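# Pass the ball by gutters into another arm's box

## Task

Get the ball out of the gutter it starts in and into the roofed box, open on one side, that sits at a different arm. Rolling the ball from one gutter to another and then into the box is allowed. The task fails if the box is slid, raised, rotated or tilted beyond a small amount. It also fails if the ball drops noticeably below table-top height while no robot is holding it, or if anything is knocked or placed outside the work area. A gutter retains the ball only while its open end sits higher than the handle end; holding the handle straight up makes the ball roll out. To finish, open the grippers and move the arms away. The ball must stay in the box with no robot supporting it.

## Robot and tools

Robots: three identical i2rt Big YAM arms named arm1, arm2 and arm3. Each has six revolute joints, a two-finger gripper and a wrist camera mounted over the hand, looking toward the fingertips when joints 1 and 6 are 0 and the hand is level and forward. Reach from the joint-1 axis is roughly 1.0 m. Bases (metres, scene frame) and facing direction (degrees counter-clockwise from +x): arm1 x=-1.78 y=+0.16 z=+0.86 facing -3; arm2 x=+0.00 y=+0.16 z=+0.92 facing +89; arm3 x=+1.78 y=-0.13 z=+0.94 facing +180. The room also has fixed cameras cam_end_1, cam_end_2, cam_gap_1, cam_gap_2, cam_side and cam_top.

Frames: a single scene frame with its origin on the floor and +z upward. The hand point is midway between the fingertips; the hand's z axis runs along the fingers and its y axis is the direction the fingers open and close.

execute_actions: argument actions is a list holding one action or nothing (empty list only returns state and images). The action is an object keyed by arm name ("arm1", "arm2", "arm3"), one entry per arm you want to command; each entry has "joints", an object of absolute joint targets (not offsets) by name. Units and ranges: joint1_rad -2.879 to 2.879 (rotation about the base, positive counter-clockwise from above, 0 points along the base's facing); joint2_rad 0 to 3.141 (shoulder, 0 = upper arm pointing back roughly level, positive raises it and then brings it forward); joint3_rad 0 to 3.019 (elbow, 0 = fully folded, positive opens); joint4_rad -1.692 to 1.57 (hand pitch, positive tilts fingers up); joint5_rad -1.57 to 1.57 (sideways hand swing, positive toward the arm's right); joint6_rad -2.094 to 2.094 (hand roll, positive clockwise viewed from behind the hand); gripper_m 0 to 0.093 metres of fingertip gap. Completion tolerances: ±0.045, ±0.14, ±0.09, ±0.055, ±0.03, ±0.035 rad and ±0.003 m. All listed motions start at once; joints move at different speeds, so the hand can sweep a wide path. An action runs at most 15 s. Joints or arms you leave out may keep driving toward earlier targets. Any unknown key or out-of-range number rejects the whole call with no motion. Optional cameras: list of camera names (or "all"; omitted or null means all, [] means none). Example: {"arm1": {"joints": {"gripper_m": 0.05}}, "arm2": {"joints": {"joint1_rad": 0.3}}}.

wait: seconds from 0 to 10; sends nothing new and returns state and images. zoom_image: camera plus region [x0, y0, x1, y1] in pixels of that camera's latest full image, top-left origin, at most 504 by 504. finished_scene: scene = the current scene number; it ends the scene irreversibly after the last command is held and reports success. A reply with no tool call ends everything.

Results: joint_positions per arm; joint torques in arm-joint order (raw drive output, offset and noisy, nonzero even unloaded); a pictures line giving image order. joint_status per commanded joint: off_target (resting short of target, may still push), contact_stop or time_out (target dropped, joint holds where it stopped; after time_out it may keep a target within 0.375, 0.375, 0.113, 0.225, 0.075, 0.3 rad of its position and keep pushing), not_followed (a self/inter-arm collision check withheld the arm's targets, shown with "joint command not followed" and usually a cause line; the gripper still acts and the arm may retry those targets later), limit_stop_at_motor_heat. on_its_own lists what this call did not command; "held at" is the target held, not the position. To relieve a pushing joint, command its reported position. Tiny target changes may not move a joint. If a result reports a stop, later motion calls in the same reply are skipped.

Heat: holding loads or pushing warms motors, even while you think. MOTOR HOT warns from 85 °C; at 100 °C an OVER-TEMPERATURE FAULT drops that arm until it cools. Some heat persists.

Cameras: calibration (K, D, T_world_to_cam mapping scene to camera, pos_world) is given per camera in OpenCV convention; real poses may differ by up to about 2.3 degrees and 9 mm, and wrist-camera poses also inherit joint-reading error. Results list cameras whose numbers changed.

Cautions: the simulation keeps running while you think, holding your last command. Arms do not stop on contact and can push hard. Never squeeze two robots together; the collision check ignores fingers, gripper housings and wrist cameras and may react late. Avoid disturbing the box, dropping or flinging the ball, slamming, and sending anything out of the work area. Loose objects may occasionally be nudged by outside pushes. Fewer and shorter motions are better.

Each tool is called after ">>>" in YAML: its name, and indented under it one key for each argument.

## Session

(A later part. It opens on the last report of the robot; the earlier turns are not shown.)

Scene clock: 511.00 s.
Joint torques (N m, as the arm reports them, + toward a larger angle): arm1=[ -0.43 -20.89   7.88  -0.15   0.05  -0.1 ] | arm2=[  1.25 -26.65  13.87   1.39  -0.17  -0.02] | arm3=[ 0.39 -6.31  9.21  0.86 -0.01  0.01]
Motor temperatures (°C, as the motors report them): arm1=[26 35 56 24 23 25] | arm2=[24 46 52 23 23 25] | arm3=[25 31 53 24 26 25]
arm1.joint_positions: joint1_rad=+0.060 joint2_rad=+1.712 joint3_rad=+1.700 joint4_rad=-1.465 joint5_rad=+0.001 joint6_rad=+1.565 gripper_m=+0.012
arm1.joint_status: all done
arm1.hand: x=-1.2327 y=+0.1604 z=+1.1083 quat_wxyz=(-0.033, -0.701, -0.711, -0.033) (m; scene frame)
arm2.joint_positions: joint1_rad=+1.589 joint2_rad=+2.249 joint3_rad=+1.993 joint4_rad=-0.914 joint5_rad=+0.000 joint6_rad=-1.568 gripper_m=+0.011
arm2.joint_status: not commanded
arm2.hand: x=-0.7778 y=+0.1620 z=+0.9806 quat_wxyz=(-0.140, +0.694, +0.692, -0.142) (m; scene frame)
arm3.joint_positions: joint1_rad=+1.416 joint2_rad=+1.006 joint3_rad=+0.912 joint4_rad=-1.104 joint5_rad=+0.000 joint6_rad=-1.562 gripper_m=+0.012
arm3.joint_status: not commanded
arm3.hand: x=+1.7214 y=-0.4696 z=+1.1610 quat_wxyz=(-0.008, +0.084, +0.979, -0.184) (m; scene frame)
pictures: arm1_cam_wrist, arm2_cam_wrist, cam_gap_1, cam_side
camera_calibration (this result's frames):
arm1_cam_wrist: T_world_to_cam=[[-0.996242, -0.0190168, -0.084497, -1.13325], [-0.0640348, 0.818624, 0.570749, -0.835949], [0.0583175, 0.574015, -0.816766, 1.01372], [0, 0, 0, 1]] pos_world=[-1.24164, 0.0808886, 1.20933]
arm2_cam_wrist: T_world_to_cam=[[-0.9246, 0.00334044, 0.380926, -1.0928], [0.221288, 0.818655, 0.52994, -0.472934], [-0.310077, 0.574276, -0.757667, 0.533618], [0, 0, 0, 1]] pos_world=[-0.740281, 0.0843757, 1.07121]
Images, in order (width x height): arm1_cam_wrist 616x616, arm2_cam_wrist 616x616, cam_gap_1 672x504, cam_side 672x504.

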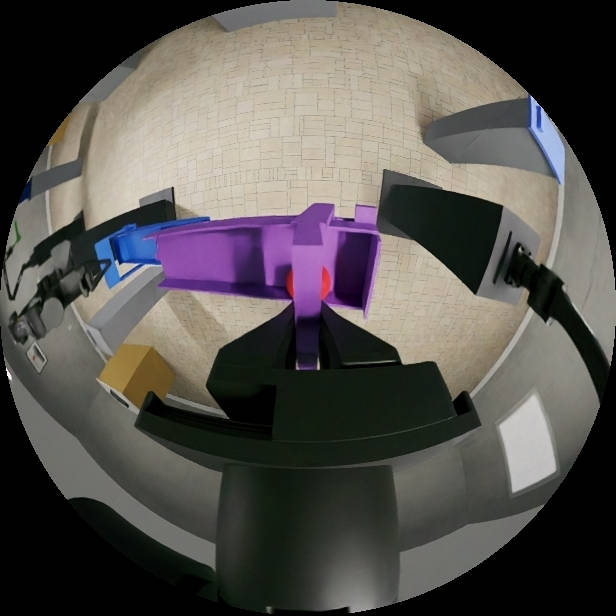

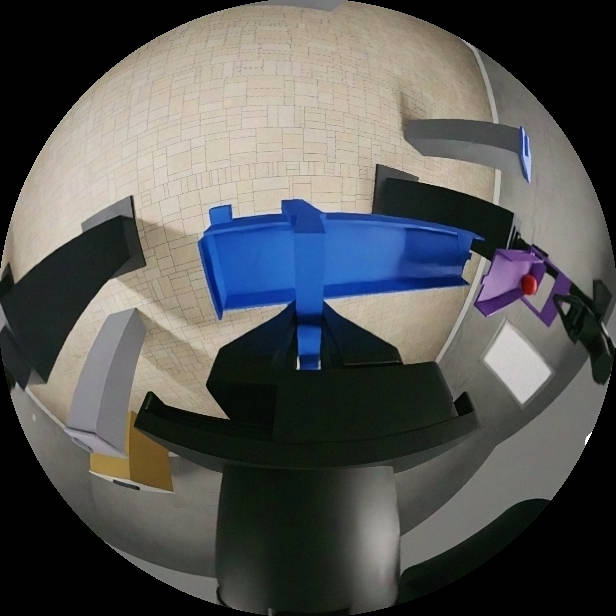

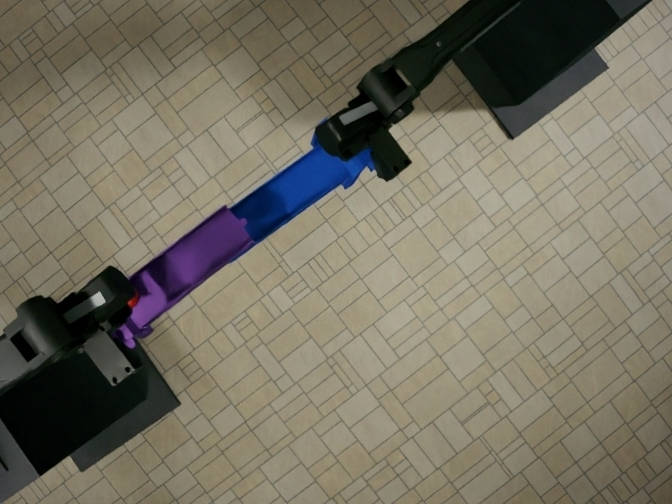

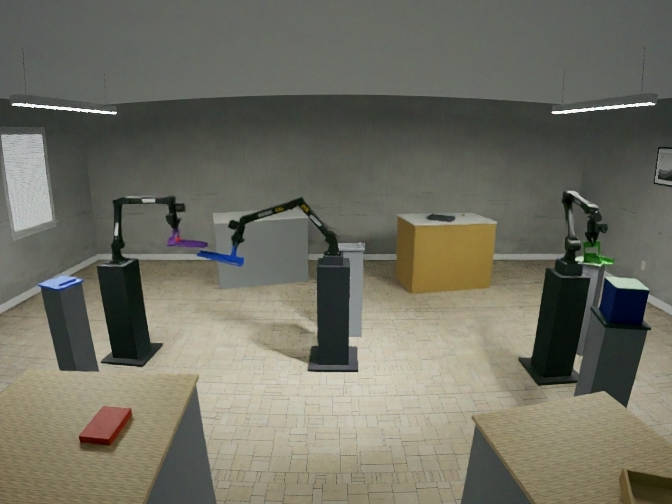

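>>> execute_actions:
  actions: []
  cameras: ["arm1_cam_wrist","arm2_cam_wrist","cam_gap_1"]

Scene clock: 516.20 s.
Joint torques (N m, as the arm reports them, + toward a larger angle): arm1=[ -0.46 -20.88   7.88  -0.09   0.05  -0.09] | arm2=[  1.28 -26.54  13.72   1.37  -0.13  -0.01] | arm3=[ 1.01 -6.14  9.03  0.79  0.01 -0.01]
Motor temperatures (°C, as the motors report them): arm1=[26 35 55 24 23 25] | arm2=[24 46 52 23 23 25] | arm3=[25 31 53 24 26 25]
arm1.joint_positions: joint1_rad=+0.060 joint2_rad=+1.712 joint3_rad=+1.700 joint4_rad=-1.466 joint5_rad=+0.001 joint6_rad=+1.565 gripper_m=+0.012
arm1.joint_status: all done
arm1.hand: x=-1.2331 y=+0.1604 z=+1.1083 quat_wxyz=(-0.033, -0.701, -0.711, -0.033) (m; scene frame)
arm2.joint_positions: joint1_rad=+1.588 joint2_rad=+2.248 joint3_rad=+1.993 joint4_rad=-0.914 joint5_rad=-0.001 joint6_rad=-1.569 gripper_m=+0.011
arm2.joint_status: not commanded
arm2.hand: x=-0.7778 y=+0.1624 z=+0.9814 quat_wxyz=(-0.140, +0.694, +0.692, -0.143) (m; scene frame)
arm3.joint_positions: joint1_rad=+1.416 joint2_rad=+1.006 joint3_rad=+0.912 joint4_rad=-1.104 joint5_rad=+0.000 joint6_rad=-1.562 gripper_m=+0.012
arm3.joint_status: not commanded
arm3.hand: x=+1.7214 y=-0.4696 z=+1.1610 quat_wxyz=(-0.008, +0.084, +0.979, -0.184) (m; scene frame)
pictures: arm1_cam_wrist, arm2_cam_wrist, cam_gap_1
camera_calibration (this result's frames):
arm1_cam_wrist: T_world_to_cam=[[-0.99637, -0.0190179, -0.0829765, -1.13547], [-0.0631638, 0.818632, 0.570835, -0.834974], [0.0570711, 0.574004, -0.816861, 1.01228], [0, 0, 0, 1]] pos_world=[-1.24186, 0.0808867, 1.20931]
arm2_cam_wrist: T_world_to_cam=[[-0.92431, 0.00288579, 0.38163, -1.0935], [0.220967, 0.819357, 0.528987, -0.473075], [-0.311165, 0.573276, -0.757978, 0.533677], [0, 0, 0, 1]] pos_world=[-0.740136, 0.084829, 1.07208]
Images, in order (width x height): arm1_cam_wrist 616x616, arm2_cam_wrist 616x616, cam_gap_1 672x504.

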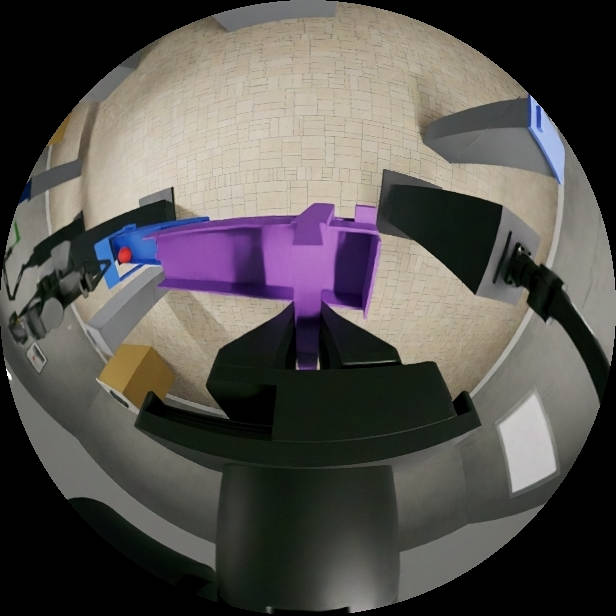

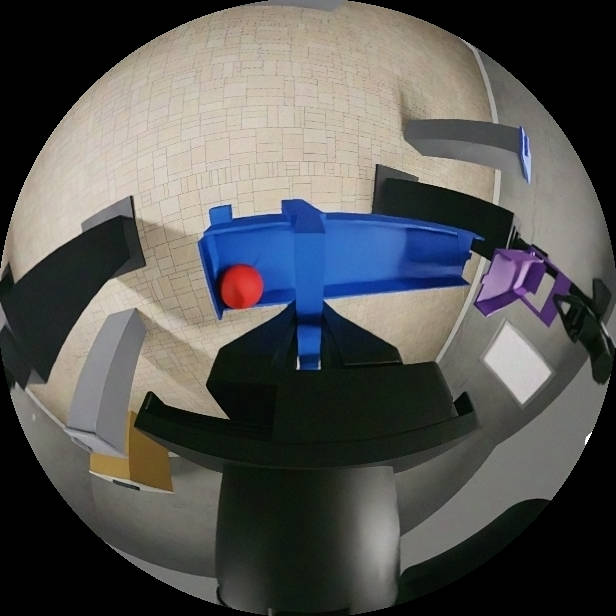

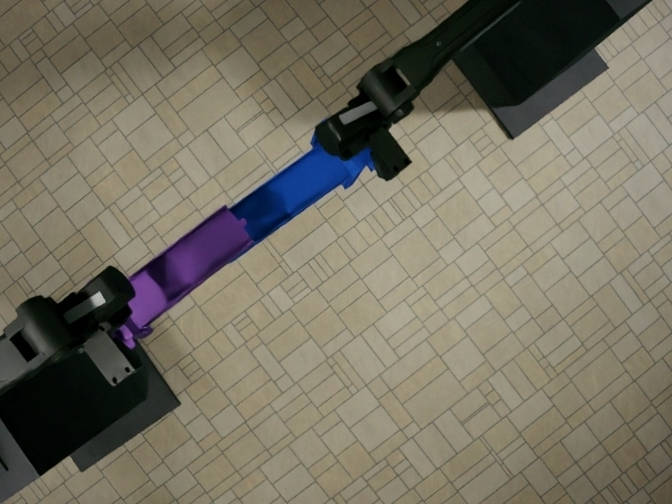

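>>> execute_actions:
  actions:
    - {"arm1":{"joints":{"joint1_rad":-2.077,"joint2_rad":1.55}},"arm3":{"joints":{"joint1_rad":-0.162,"joint2_rad":2.235,"joint3_rad":2.18,"joint4_rad":-1.03,"joint5_rad":0.0,"joint6_rad":-1.571}}}
  cameras: ["arm2_cam_wrist","cam_side","cam_end_1"]

Scene clock: 542.10 s.
Joint torques (N m, as the arm reports them, + toward a larger angle): arm1=[ -0.05 -18.05   8.47   0.11   0.01  -0.1 ] | arm2=[  1.29 -26.56  13.88   1.38  -0.12  -0.01] | arm3=[ -0.14 -31.27  13.21   0.57  -0.08   0.  ]
Motor temperatures (°C, as the motors report them): arm1=[26 35 54 24 23 25] | arm2=[24 47 52 23 23 25] | arm3=[25 32 54 24 26 25]
arm1.joint_positions: joint1_rad=-2.086 joint2_rad=+1.571 joint3_rad=+1.694 joint4_rad=-1.466 joint5_rad=+0.002 joint6_rad=+1.565 gripper_m=+0.012
arm1.joint_status: all done
arm1.hand: x=-2.0621 y=-0.2857 z=+1.1783 quat_wxyz=(-0.109, -0.955, +0.275, +0.033) (m; scene frame)
arm2.joint_positions: joint1_rad=+1.588 joint2_rad=+2.248 joint3_rad=+1.993 joint4_rad=-0.914 joint5_rad=-0.001 joint6_rad=-1.569 gripper_m=+0.011
arm2.joint_status: not commanded
arm2.hand: x=-0.7778 y=+0.1624 z=+0.9814 quat_wxyz=(-0.140, +0.694, +0.692, -0.143) (m; scene frame)
arm3.joint_positions: joint1_rad=-0.155 joint2_rad=+2.271 joint3_rad=+2.112 joint4_rad=-1.028 joint5_rad=+0.000 joint6_rad=-1.563 gripper_m=+0.012
arm3.joint_status: all done
arm3.hand: x=+1.0022 y=-0.0007 z=+1.0182 quat_wxyz=(-0.142, +0.751, +0.634, -0.119) (m; scene frame)
pictures: arm2_cam_wrist, cam_end_1, cam_side
camera_calibration (this result's frames):
arm2_cam_wrist: T_world_to_cam=[[-0.92431, 0.00288579, 0.38163, -1.0935], [0.220967, 0.819357, 0.528987, -0.473075], [-0.311165, 0.573276, -0.757978, 0.533677], [0, 0, 0, 1]] pos_world=[-0.740136, 0.084829, 1.07208]
Images, in order (width x height): arm2_cam_wrist 616x616, cam_end_1 672x504, cam_side 672x504.

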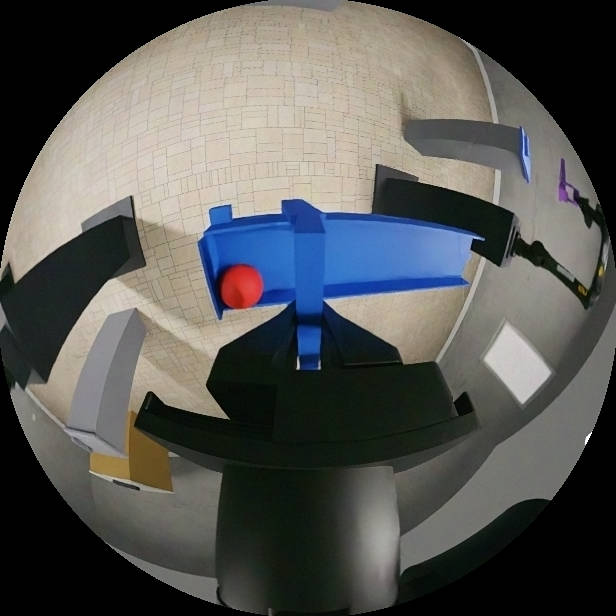

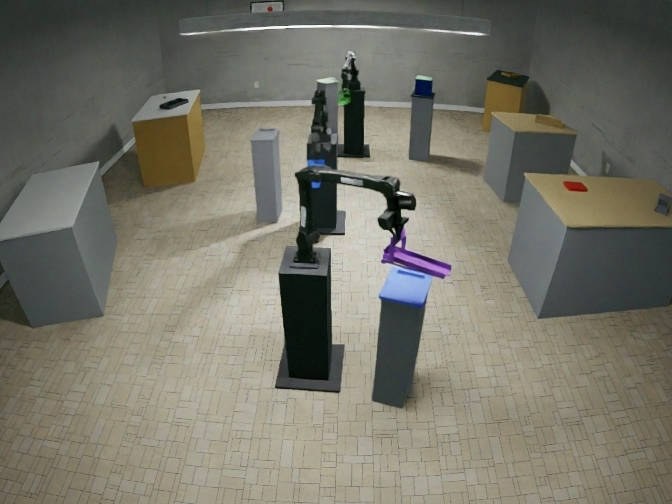

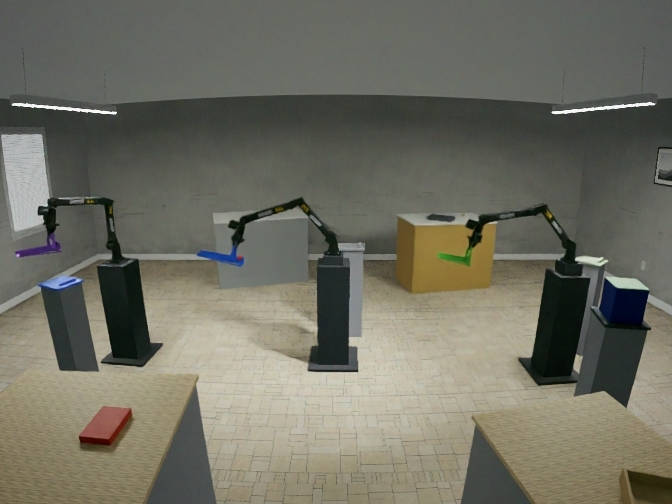

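>>> execute_actions:
  actions:
    - {"arm1":{"joints":{"joint1_rad":-2.083,"joint2_rad":1.7,"joint3_rad":1.66,"joint4_rad":-1.37,"joint5_rad":-0.245,"joint6_rad":-0.268}},"arm2":{"joints":{"joint1_rad":-1.40,"joint2_rad":1.76,"joint3_rad":1.725,"joint4_rad":-0.90}}}
  cameras: ["arm2_cam_wrist","cam_side","cam_gap_2","cam_end_1"]

Scene clock: 579.27 s.
Joint torques (N m, as the arm reports them, + toward a larger angle): arm1=[ -0.57 -21.28   8.7    0.82  -0.42  -0.21] | arm2=[  1.41 -19.6   12.6    1.52  -0.17   0.02] | arm3=[ -0.81 -31.55  12.88   0.44  -0.1   -0.03]
Motor temperatures (°C, as the motors report them): arm1=[26 34 54 24 23 25] | arm2=[24 47 52 23 23 25] | arm3=[25 41 62 24 26 25]
arm1.joint_positions: joint1_rad=-2.086 joint2_rad=+1.726 joint3_rad=+1.649 joint4_rad=-1.385 joint5_rad=-0.241 joint6_rad=-0.261 gripper_m=+0.012
arm1.joint_status: all done
arm1.hand: x=-2.0435 y=-0.3333 z=+1.0870 quat_wxyz=(-0.131, -0.796, -0.591, +0.007) (m; scene frame)
arm2.joint_positions: joint1_rad=-1.401 joint2_rad=+1.779 joint3_rad=+1.714 joint4_rad=-0.904 joint5_rad=+0.001 joint6_rad=-1.569 gripper_m=+0.011
arm2.joint_status: all done
arm2.hand: x=+0.6793 y=+0.2662 z=+1.1782 quat_wxyz=(-0.223, +0.725, -0.623, +0.193) (m; scene frame)
arm3.joint_positions: joint1_rad=-0.155 joint2_rad=+2.271 joint3_rad=+2.112 joint4_rad=-1.028 joint5_rad=+0.000 joint6_rad=-1.563 gripper_m=+0.012
arm3.joint_status: not commanded
arm3.hand: x=+1.0022 y=-0.0007 z=+1.0182 quat_wxyz=(-0.142, +0.751, +0.634, -0.119) (m; scene frame)
pictures: arm2_cam_wrist, cam_end_1, cam_gap_2, cam_side
camera_calibration (this result's frames):
arm2_cam_wrist: T_world_to_cam=[[0.82232, 0.125952, 0.554911, -1.24548], [-0.19378, -0.854919, 0.481209, -0.200546], [0.535013, -0.503239, -0.67861, 0.695005], [0, 0, 0, 1]] pos_world=[0.613486, 0.335174, 1.25927]
Images, in order (width x height): arm2_cam_wrist 616x616, cam_end_1 672x504, cam_gap_2 672x504, cam_side 672x504.

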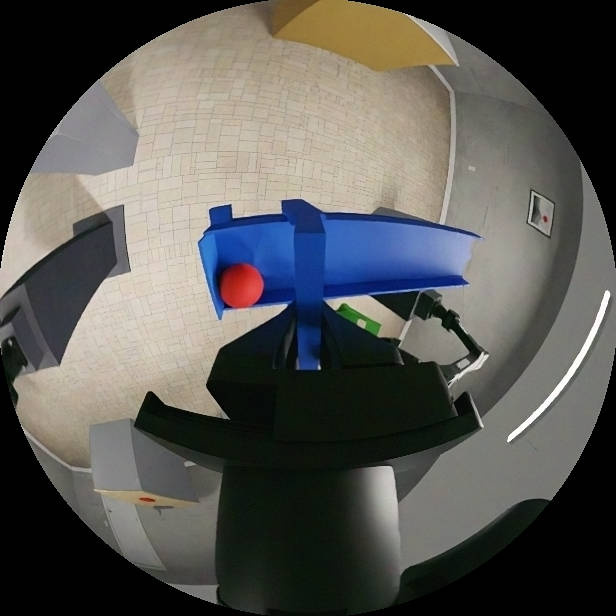

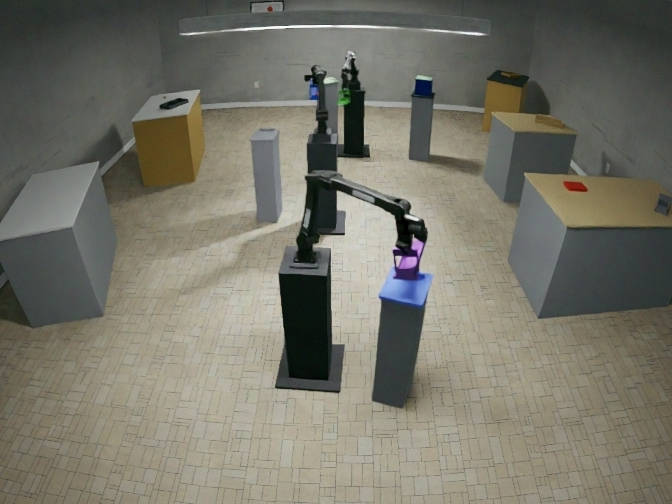

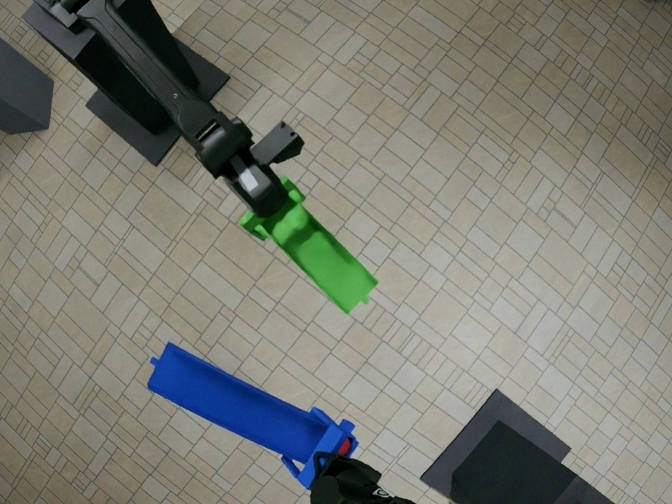

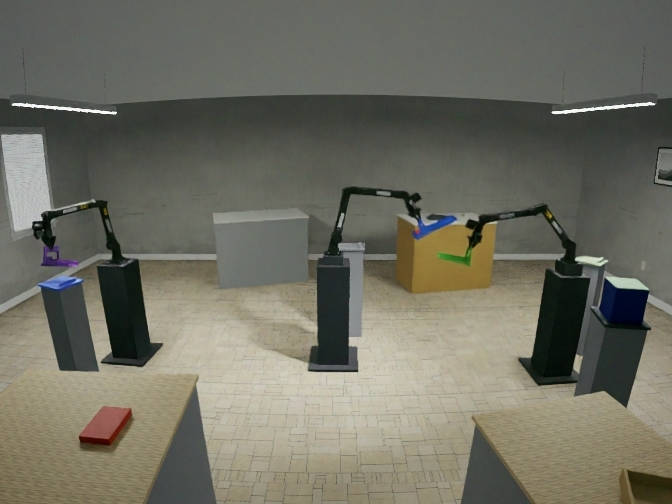

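>>> execute_actions:
  actions:
    - {"arm1":{"joints":{"joint1_rad":-2.068,"joint2_rad":1.88,"joint4_rad":-1.348}},"arm2":{"joints":{"joint1_rad":-1.718,"joint4_rad":-1.15}}}
  cameras: ["arm2_cam_wrist","cam_side","cam_gap_2","cam_end_1"]

Scene clock: 593.77 s.
Joint torques (N m, as the arm reports them, + toward a larger angle): arm1=[ -0.15 -23.7    8.23   0.39  -0.41  -0.21] | arm2=[  0.76 -19.31  12.31   0.56  -0.1    0.  ] | arm3=[ -0.29 -31.1   12.96   0.83  -0.07  -0.03]
Motor temperatures (°C, as the motors report them): arm1=[26 35 55 24 23 25] | arm2=[24 45 52 23 23 25] | arm3=[25 43 63 24 26 25]
arm1.joint_positions: joint1_rad=-2.077 joint2_rad=+1.907 joint3_rad=+1.649 joint4_rad=-1.358 joint5_rad=-0.241 joint6_rad=-0.261 gripper_m=+0.012
arm1.joint_status: all done
arm1.hand: x=-2.0469 y=-0.3483 z=+0.9893 quat_wxyz=(-0.103, -0.799, -0.588, -0.065) (m; scene frame)
arm2.joint_positions: joint1_rad=-1.713 joint2_rad=+1.779 joint3_rad=+1.714 joint4_rad=-1.139 joint5_rad=-0.002 joint6_rad=-1.570 gripper_m=+0.011
arm2.joint_status: all done
arm2.hand: x=+0.6279 y=+0.0613 z=+1.1520 quat_wxyz=(-0.118, +0.638, -0.749, +0.138) (m; scene frame)
arm3.joint_positions: joint1_rad=-0.155 joint2_rad=+2.271 joint3_rad=+2.112 joint4_rad=-1.028 joint5_rad=+0.000 joint6_rad=-1.563 gripper_m=+0.012
arm3.joint_status: not commanded
arm3.hand: x=+1.0022 y=-0.0007 z=+1.0182 quat_wxyz=(-0.142, +0.751, +0.634, -0.119) (m; scene frame)
pictures: arm2_cam_wrist, cam_end_1, cam_gap_2, cam_side
camera_calibration (this result's frames):
arm2_cam_wrist: T_world_to_cam=[[0.926137, -0.14941, 0.346334, -0.970855], [-0.327257, -0.774846, 0.540848, -0.362834], [0.187547, -0.61424, -0.766509, 0.927837], [0, 0, 0, 1]] pos_world=[0.606391, 0.143718, 1.24367]
Images, in order (width x height): arm2_cam_wrist 616x616, cam_end_1 672x504, cam_gap_2 672x504, cam_side 672x504.

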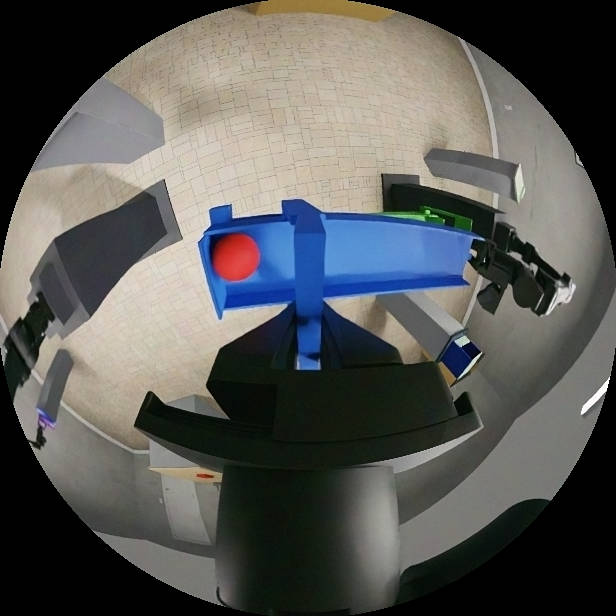

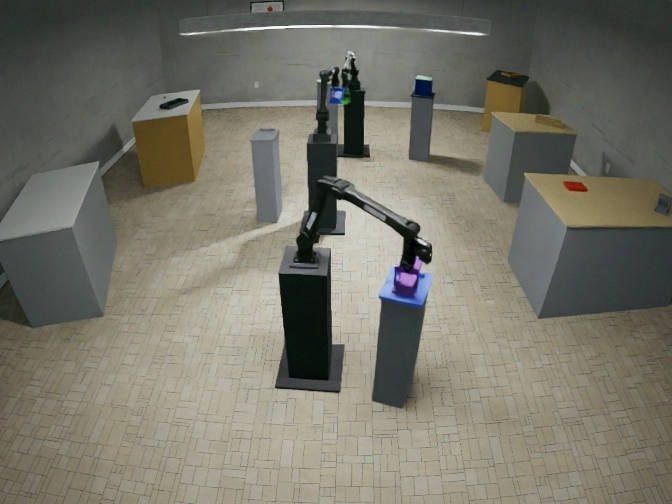

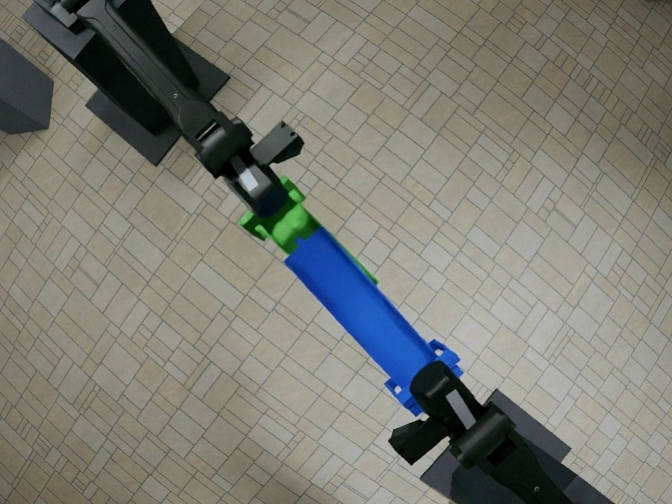

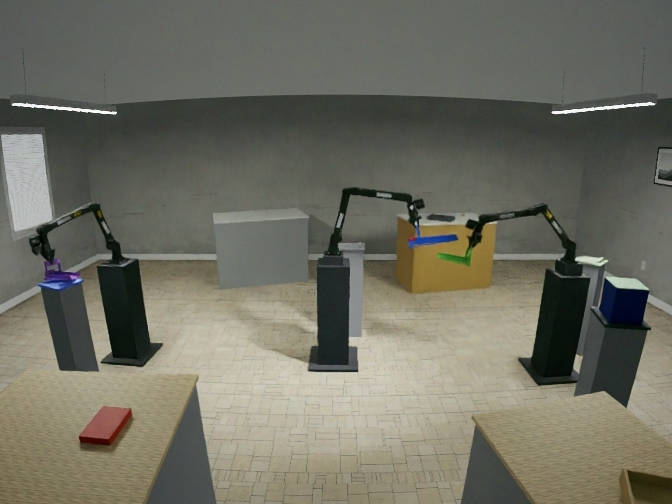

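>>> zoom_image:
  camera: "cam_gap_2"
  region: [230, 170, 430, 350]

Region (230, 170, 430, 350) of cam_gap_2's 672x504 image, scaled by 2.520, with more detail than that image has; it fills the top 454 rows of this view, and the rest is white.

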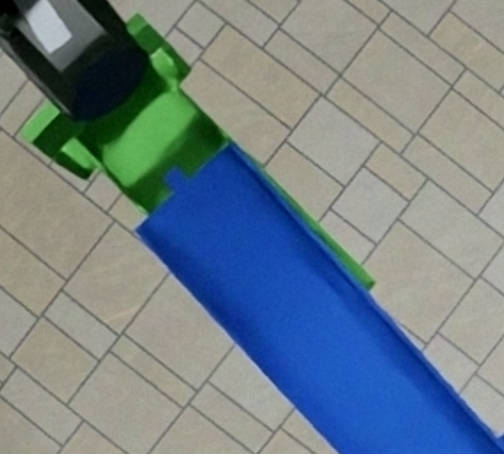

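>>> execute_actions:
  actions:
    - {"arm1":{"joints":{"joint2_rad":1.925}},"arm2":{"joints":{"joint1_rad":-1.733,"joint4_rad":-1.425}}}
  cameras: ["arm3_cam_wrist","cam_side","cam_gap_2","cam_end_1"]

Scene clock: 610.17 s.
Joint torques (N m, as the arm reports them, + toward a larger angle): arm1=[ -0.19 -20.57   8.23   0.39  -0.41  -0.21] | arm2=[  1.47 -18.72  11.81  -0.03  -0.08  -0.02] | arm3=[ -0.36 -31.13  13.07   0.7   -0.08   0.03]
Motor temperatures (°C, as the motors report them): arm1=[26 36 54 24 23 25] | arm2=[24 44 51 23 23 25] | arm3=[25 44 64 24 26 25]
arm1.joint_positions: joint1_rad=-2.077 joint2_rad=+1.918 joint3_rad=+1.649 joint4_rad=-1.358 joint5_rad=-0.241 joint6_rad=-0.261 gripper_m=+0.012
arm1.joint_status: all done
arm1.hand: x=-2.0468 y=-0.3483 z=+0.9833 quat_wxyz=(-0.101, -0.800, -0.588, -0.070) (m; scene frame)
arm2.joint_positions: joint1_rad=-1.729 joint2_rad=+1.779 joint3_rad=+1.714 joint4_rad=-1.411 joint5_rad=-0.002 joint6_rad=-1.570 gripper_m=+0.011
arm2.joint_status: all done
arm2.hand: x=+0.5622 y=+0.0624 z=+1.1369 quat_wxyz=(-0.030, +0.641, -0.766, +0.036) (m; scene frame)
arm3.joint_positions: joint1_rad=-0.155 joint2_rad=+2.271 joint3_rad=+2.112 joint4_rad=-1.028 joint5_rad=+0.000 joint6_rad=-1.563 gripper_m=+0.012
arm3.joint_status: not commanded
arm3.hand: x=+1.0022 y=-0.0007 z=+1.0182 quat_wxyz=(-0.142, +0.751, +0.634, -0.119) (m; scene frame)
pictures: arm3_cam_wrist, cam_end_1, cam_gap_2, cam_side
camera_calibration (this result's frames):
arm3_cam_wrist: T_world_to_cam=[[-0.91808, 0.168818, 0.35865, 0.555539], [0.351326, 0.765552, 0.538981, -0.892782], [-0.183576, 0.62083, -0.762148, 1.08195], [0, 0, 0, 1]] pos_world=[1.02231, -0.0820222, 1.10656]
Images, in order (width x height): arm3_cam_wrist 616x616, cam_end_1 672x504, cam_gap_2 672x504, cam_side 672x504.

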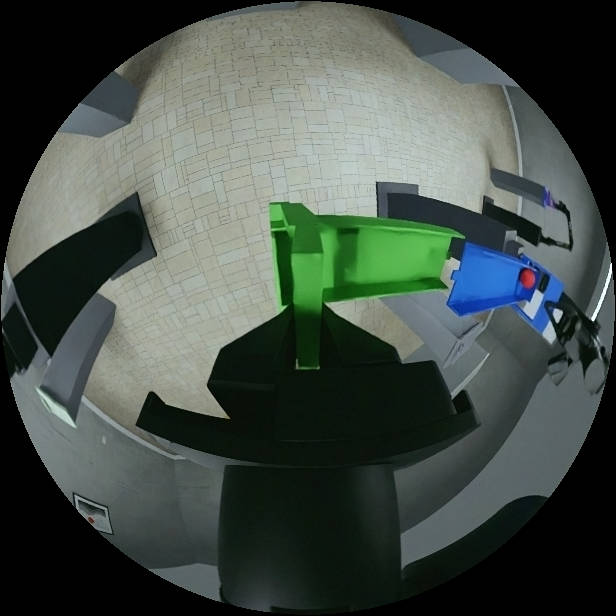

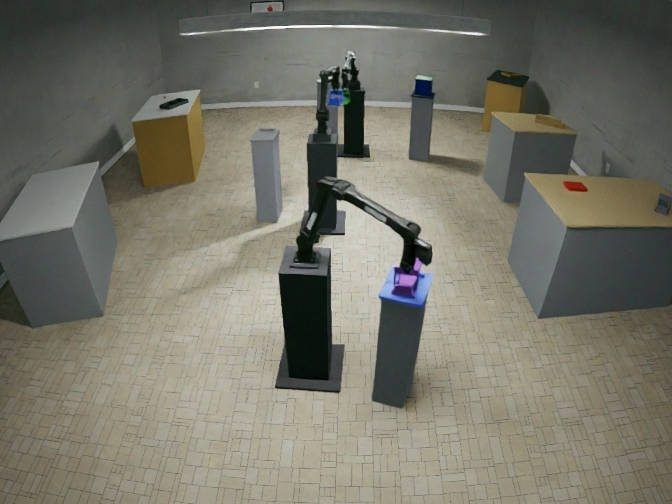

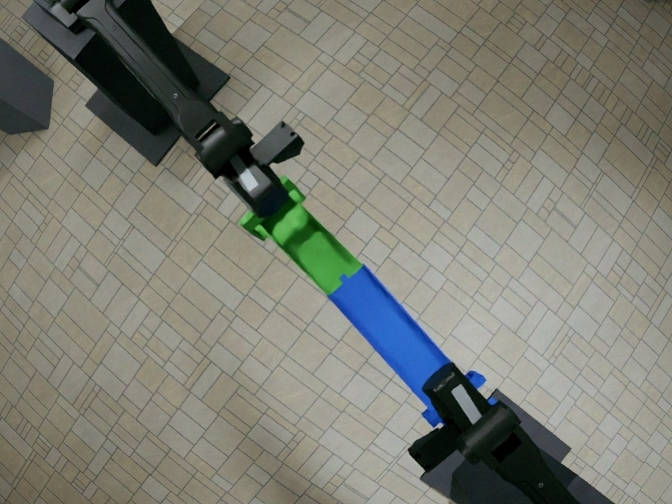

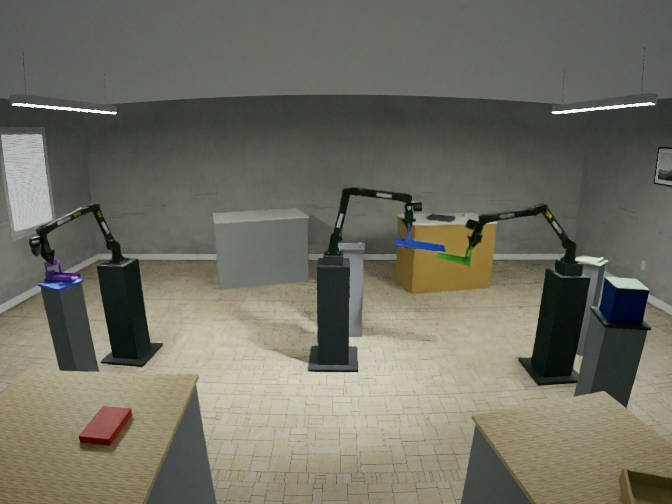

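>>> execute_actions:
  actions: []
  cameras: ["arm3_cam_wrist","arm1_cam_wrist","cam_gap_2"]

Scene clock: 614.20 s.
Joint torques (N m, as the arm reports them, + toward a larger angle): arm1=[ -0.08 -20.48   8.18   0.37  -0.4   -0.21] | arm2=[  1.34 -18.82  11.71   0.02  -0.11  -0.02] | arm3=[ -0.28 -30.79  13.1    0.77  -0.1   -0.02]
Motor temperatures (°C, as the motors report them): arm1=[26 36 54 24 23 25] | arm2=[24 44 51 23 23 25] | arm3=[25 44 64 24 26 25]
arm1.joint_positions: joint1_rad=-2.077 joint2_rad=+1.918 joint3_rad=+1.649 joint4_rad=-1.358 joint5_rad=-0.241 joint6_rad=-0.261 gripper_m=+0.012
arm1.joint_status: all done
arm1.hand: x=-2.0468 y=-0.3483 z=+0.9833 quat_wxyz=(-0.101, -0.800, -0.588, -0.070) (m; scene frame)
arm2.joint_positions: joint1_rad=-1.729 joint2_rad=+1.779 joint3_rad=+1.714 joint4_rad=-1.413 joint5_rad=-0.002 joint6_rad=-1.570 gripper_m=+0.011
arm2.joint_status: all done
arm2.hand: x=+0.5618 y=+0.0624 z=+1.1369 quat_wxyz=(-0.029, +0.641, -0.766, +0.035) (m; scene frame)
arm3.joint_positions: joint1_rad=-0.156 joint2_rad=+2.271 joint3_rad=+2.112 joint4_rad=-1.032 joint5_rad=+0.001 joint6_rad=-1.565 gripper_m=+0.012
arm3.joint_status: not commanded
arm3.hand: x=+1.0031 y=-0.0004 z=+1.0180 quat_wxyz=(-0.140, +0.751, +0.635, -0.117) (m; scene frame)
pictures: arm1_cam_wrist, arm3_cam_wrist, cam_gap_2
camera_calibration (this result's frames):
arm1_cam_wrist: T_world_to_cam=[[-0.929254, 0.285069, -0.234995, -1.57356], [0.114169, 0.826532, 0.551189, -0.0135516], [0.351358, 0.485366, -0.800604, 1.80407], [0, 0, 0, 1]] pos_world=[-2.09457, -0.415859, 1.08204]
arm3_cam_wrist: T_world_to_cam=[[-0.919624, 0.1679, 0.355107, 0.561549], [0.348605, 0.765471, 0.540859, -0.892402], [-0.181014, 0.621179, -0.762477, 1.07956], [0, 0, 0, 1]] pos_world=[1.02292, -0.0817738, 1.10639]
Images, in order (width x height): arm1_cam_wrist 616x616, arm3_cam_wrist 616x616, cam_gap_2 672x504.

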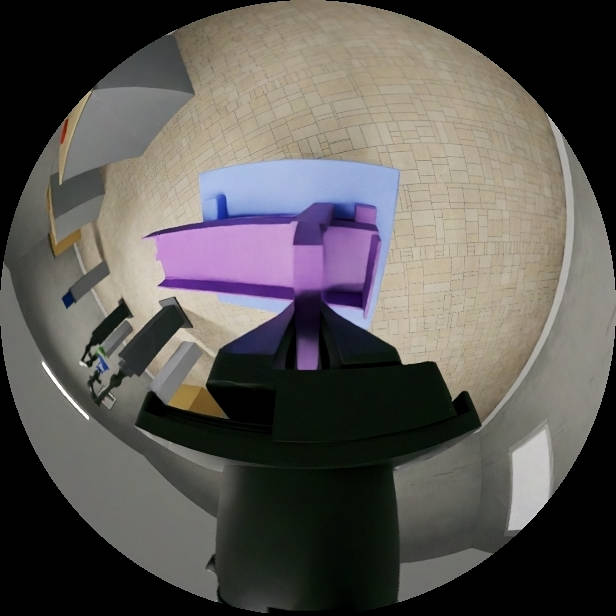

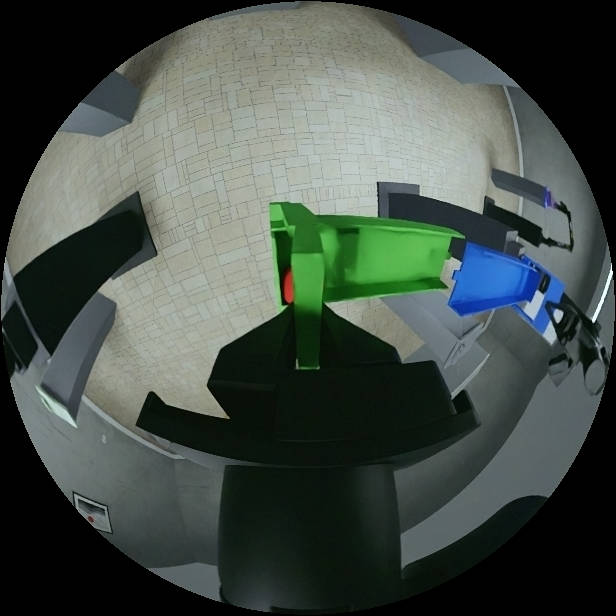

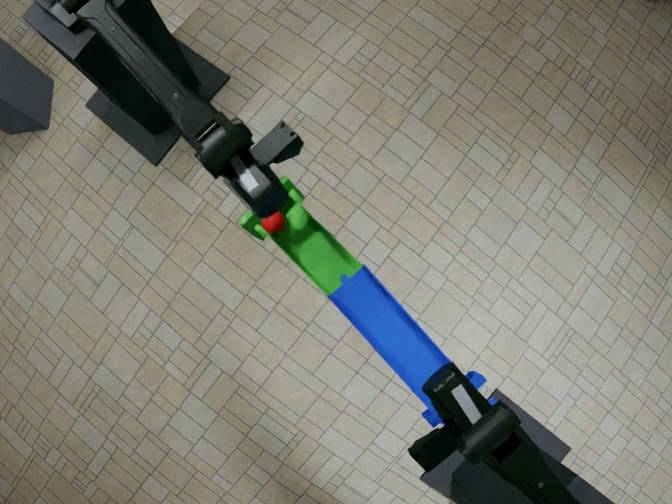

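>>> execute_actions:
  actions: []

Scene clock: 634.37 s.
Joint torques (N m, as the arm reports them, + toward a larger angle): arm1=[ -0.19 -20.5    8.2    0.38  -0.4   -0.22] | arm2=[  1.42 -18.83  11.72  -0.01  -0.1   -0.03] | arm3=[ -0.57 -30.56  13.05   0.78  -0.14  -0.04]
Motor temperatures (°C, as the motors report them): arm1=[26 36 53 24 23 25] | arm2=[24 44 50 23 23 25] | arm3=[25 45 65 24 26 25]
arm1.joint_positions: joint1_rad=-2.077 joint2_rad=+1.918 joint3_rad=+1.649 joint4_rad=-1.358 joint5_rad=-0.241 joint6_rad=-0.261 gripper_m=+0.012
arm1.joint_status: all done
arm1.hand: x=-2.0468 y=-0.3483 z=+0.9833 quat_wxyz=(-0.101, -0.800, -0.588, -0.070) (m; scene frame)
arm2.joint_positions: joint1_rad=-1.729 joint2_rad=+1.779 joint3_rad=+1.714 joint4_rad=-1.413 joint5_rad=-0.002 joint6_rad=-1.570 gripper_m=+0.011
arm2.joint_status: all done
arm2.hand: x=+0.5618 y=+0.0624 z=+1.1369 quat_wxyz=(-0.029, +0.641, -0.766, +0.035) (m; scene frame)
arm3.joint_positions: joint1_rad=-0.156 joint2_rad=+2.271 joint3_rad=+2.112 joint4_rad=-1.032 joint5_rad=+0.001 joint6_rad=-1.565 gripper_m=+0.012
arm3.joint_status: not commanded
arm3.hand: x=+1.0031 y=-0.0004 z=+1.0180 quat_wxyz=(-0.140, +0.751, +0.635, -0.117) (m; scene frame)
pictures: arm1_cam_wrist, arm2_cam_wrist, arm3_cam_wrist, cam_end_1, cam_end_2, cam_gap_1, cam_gap_2, cam_side, cam_top
camera_calibration (this result's frames):
arm1_cam_wrist: T_world_to_cam=[[-0.929254, 0.285069, -0.234995, -1.57356], [0.114169, 0.826532, 0.551189, -0.0135516], [0.351358, 0.485366, -0.800604, 1.80407], [0, 0, 0, 1]] pos_world=[-2.09457, -0.415859, 1.08204]
arm2_cam_wrist: T_world_to_cam=[[0.981204, -0.175561, 0.0801017, -0.630911], [-0.189362, -0.796071, 0.574816, -0.490168], [-0.0371486, -0.57918, -0.814353, 1.10777], [0, 0, 0, 1]] pos_world=[0.567385, 0.140627, 1.23441]
arm3_cam_wrist: T_world_to_cam=[[-0.919624, 0.1679, 0.355107, 0.561549], [0.348605, 0.765471, 0.540859, -0.892402], [-0.181014, 0.621179, -0.762477, 1.07956], [0, 0, 0, 1]] pos_world=[1.02292, -0.0817738, 1.10639]
Images, in order (width x height): arm1_cam_wrist 616x616, arm2_cam_wrist 616x616, arm3_cam_wrist 616x616, cam_end_1 672x504, cam_end_2 672x504, cam_gap_1 672x504, cam_gap_2 672x504, cam_side 672x504, cam_top 672x504.

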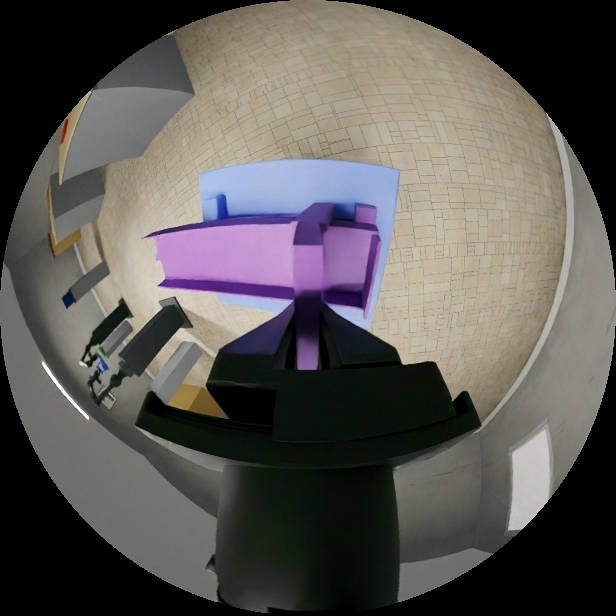

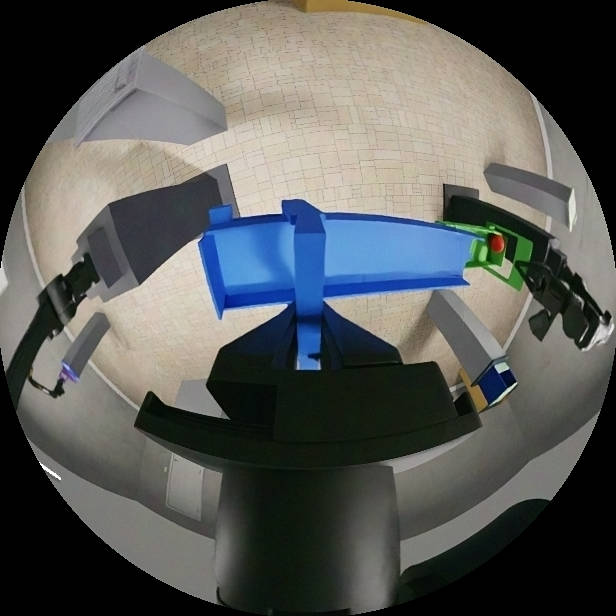

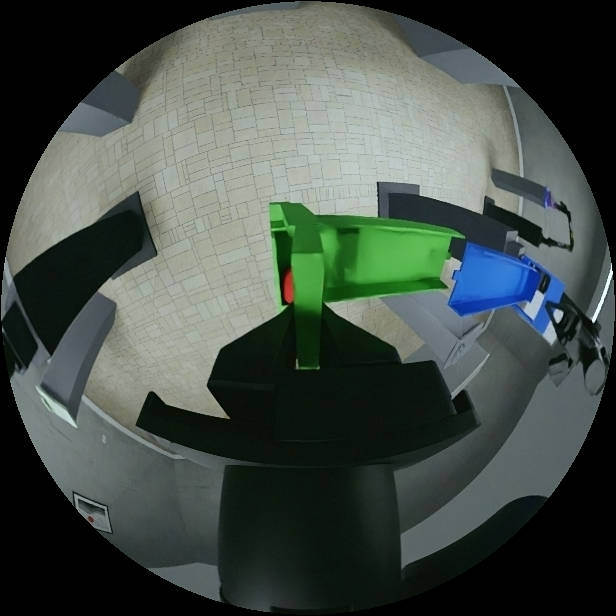

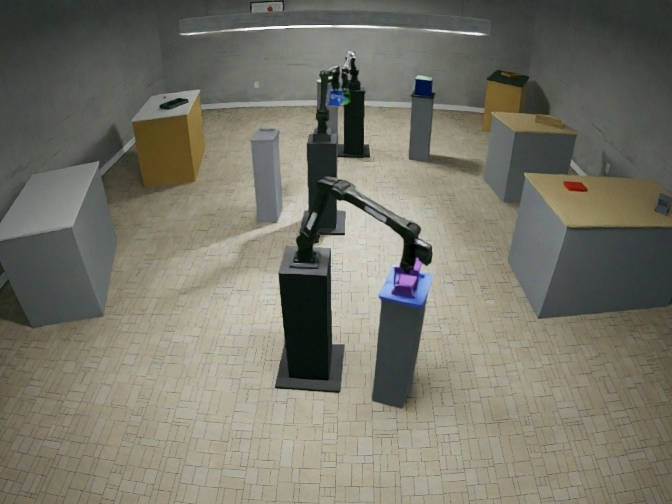

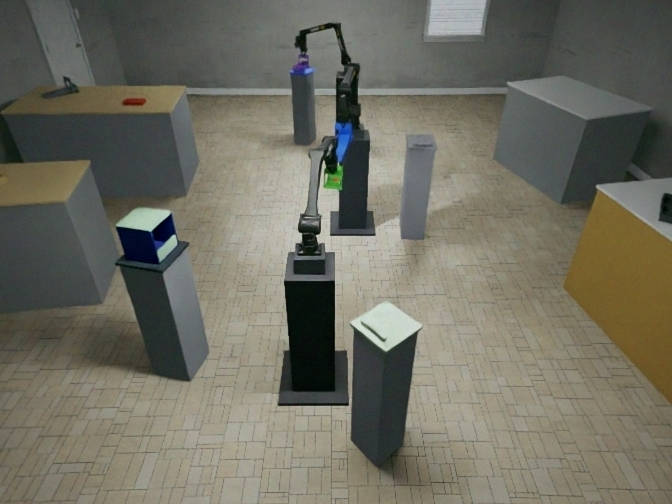

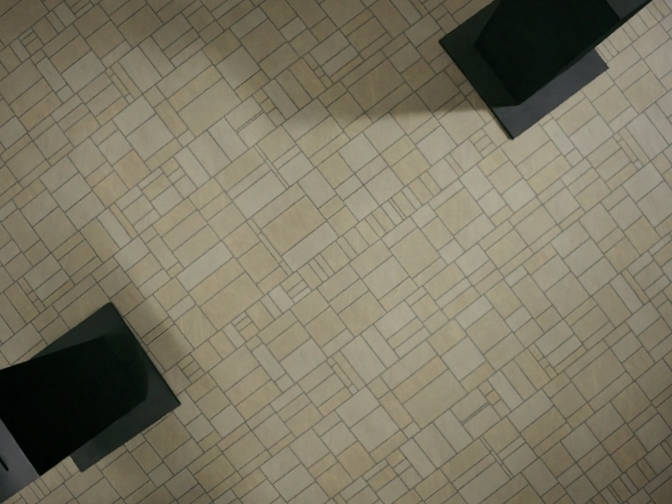

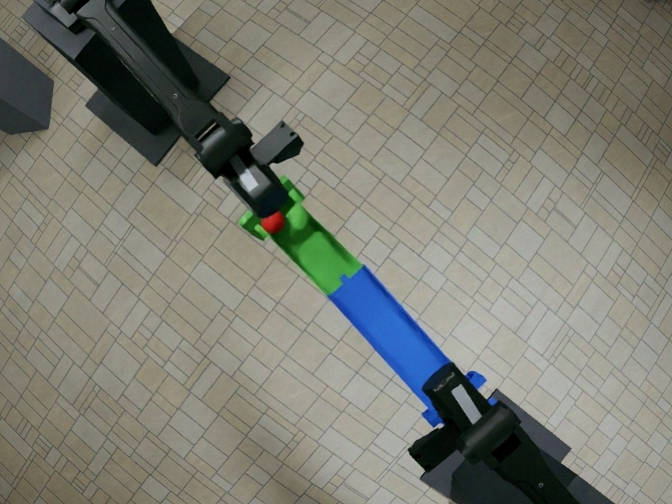

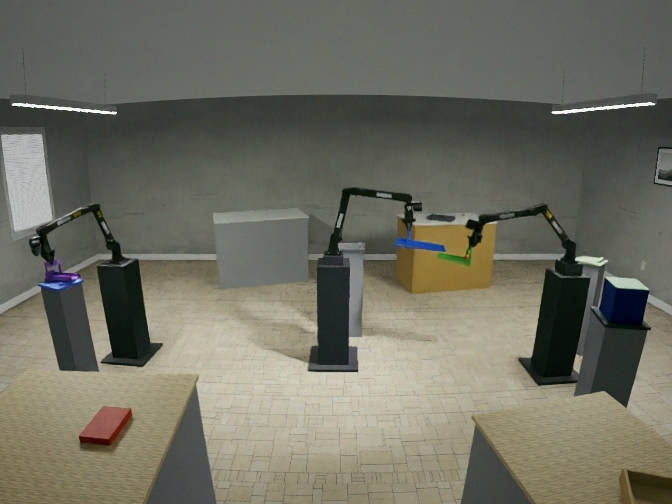

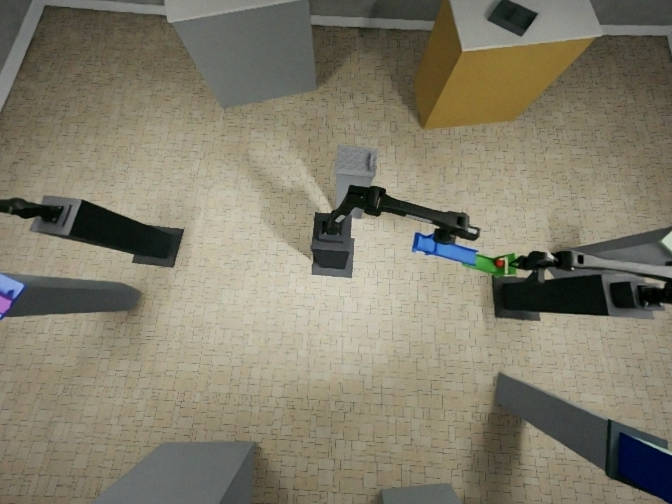

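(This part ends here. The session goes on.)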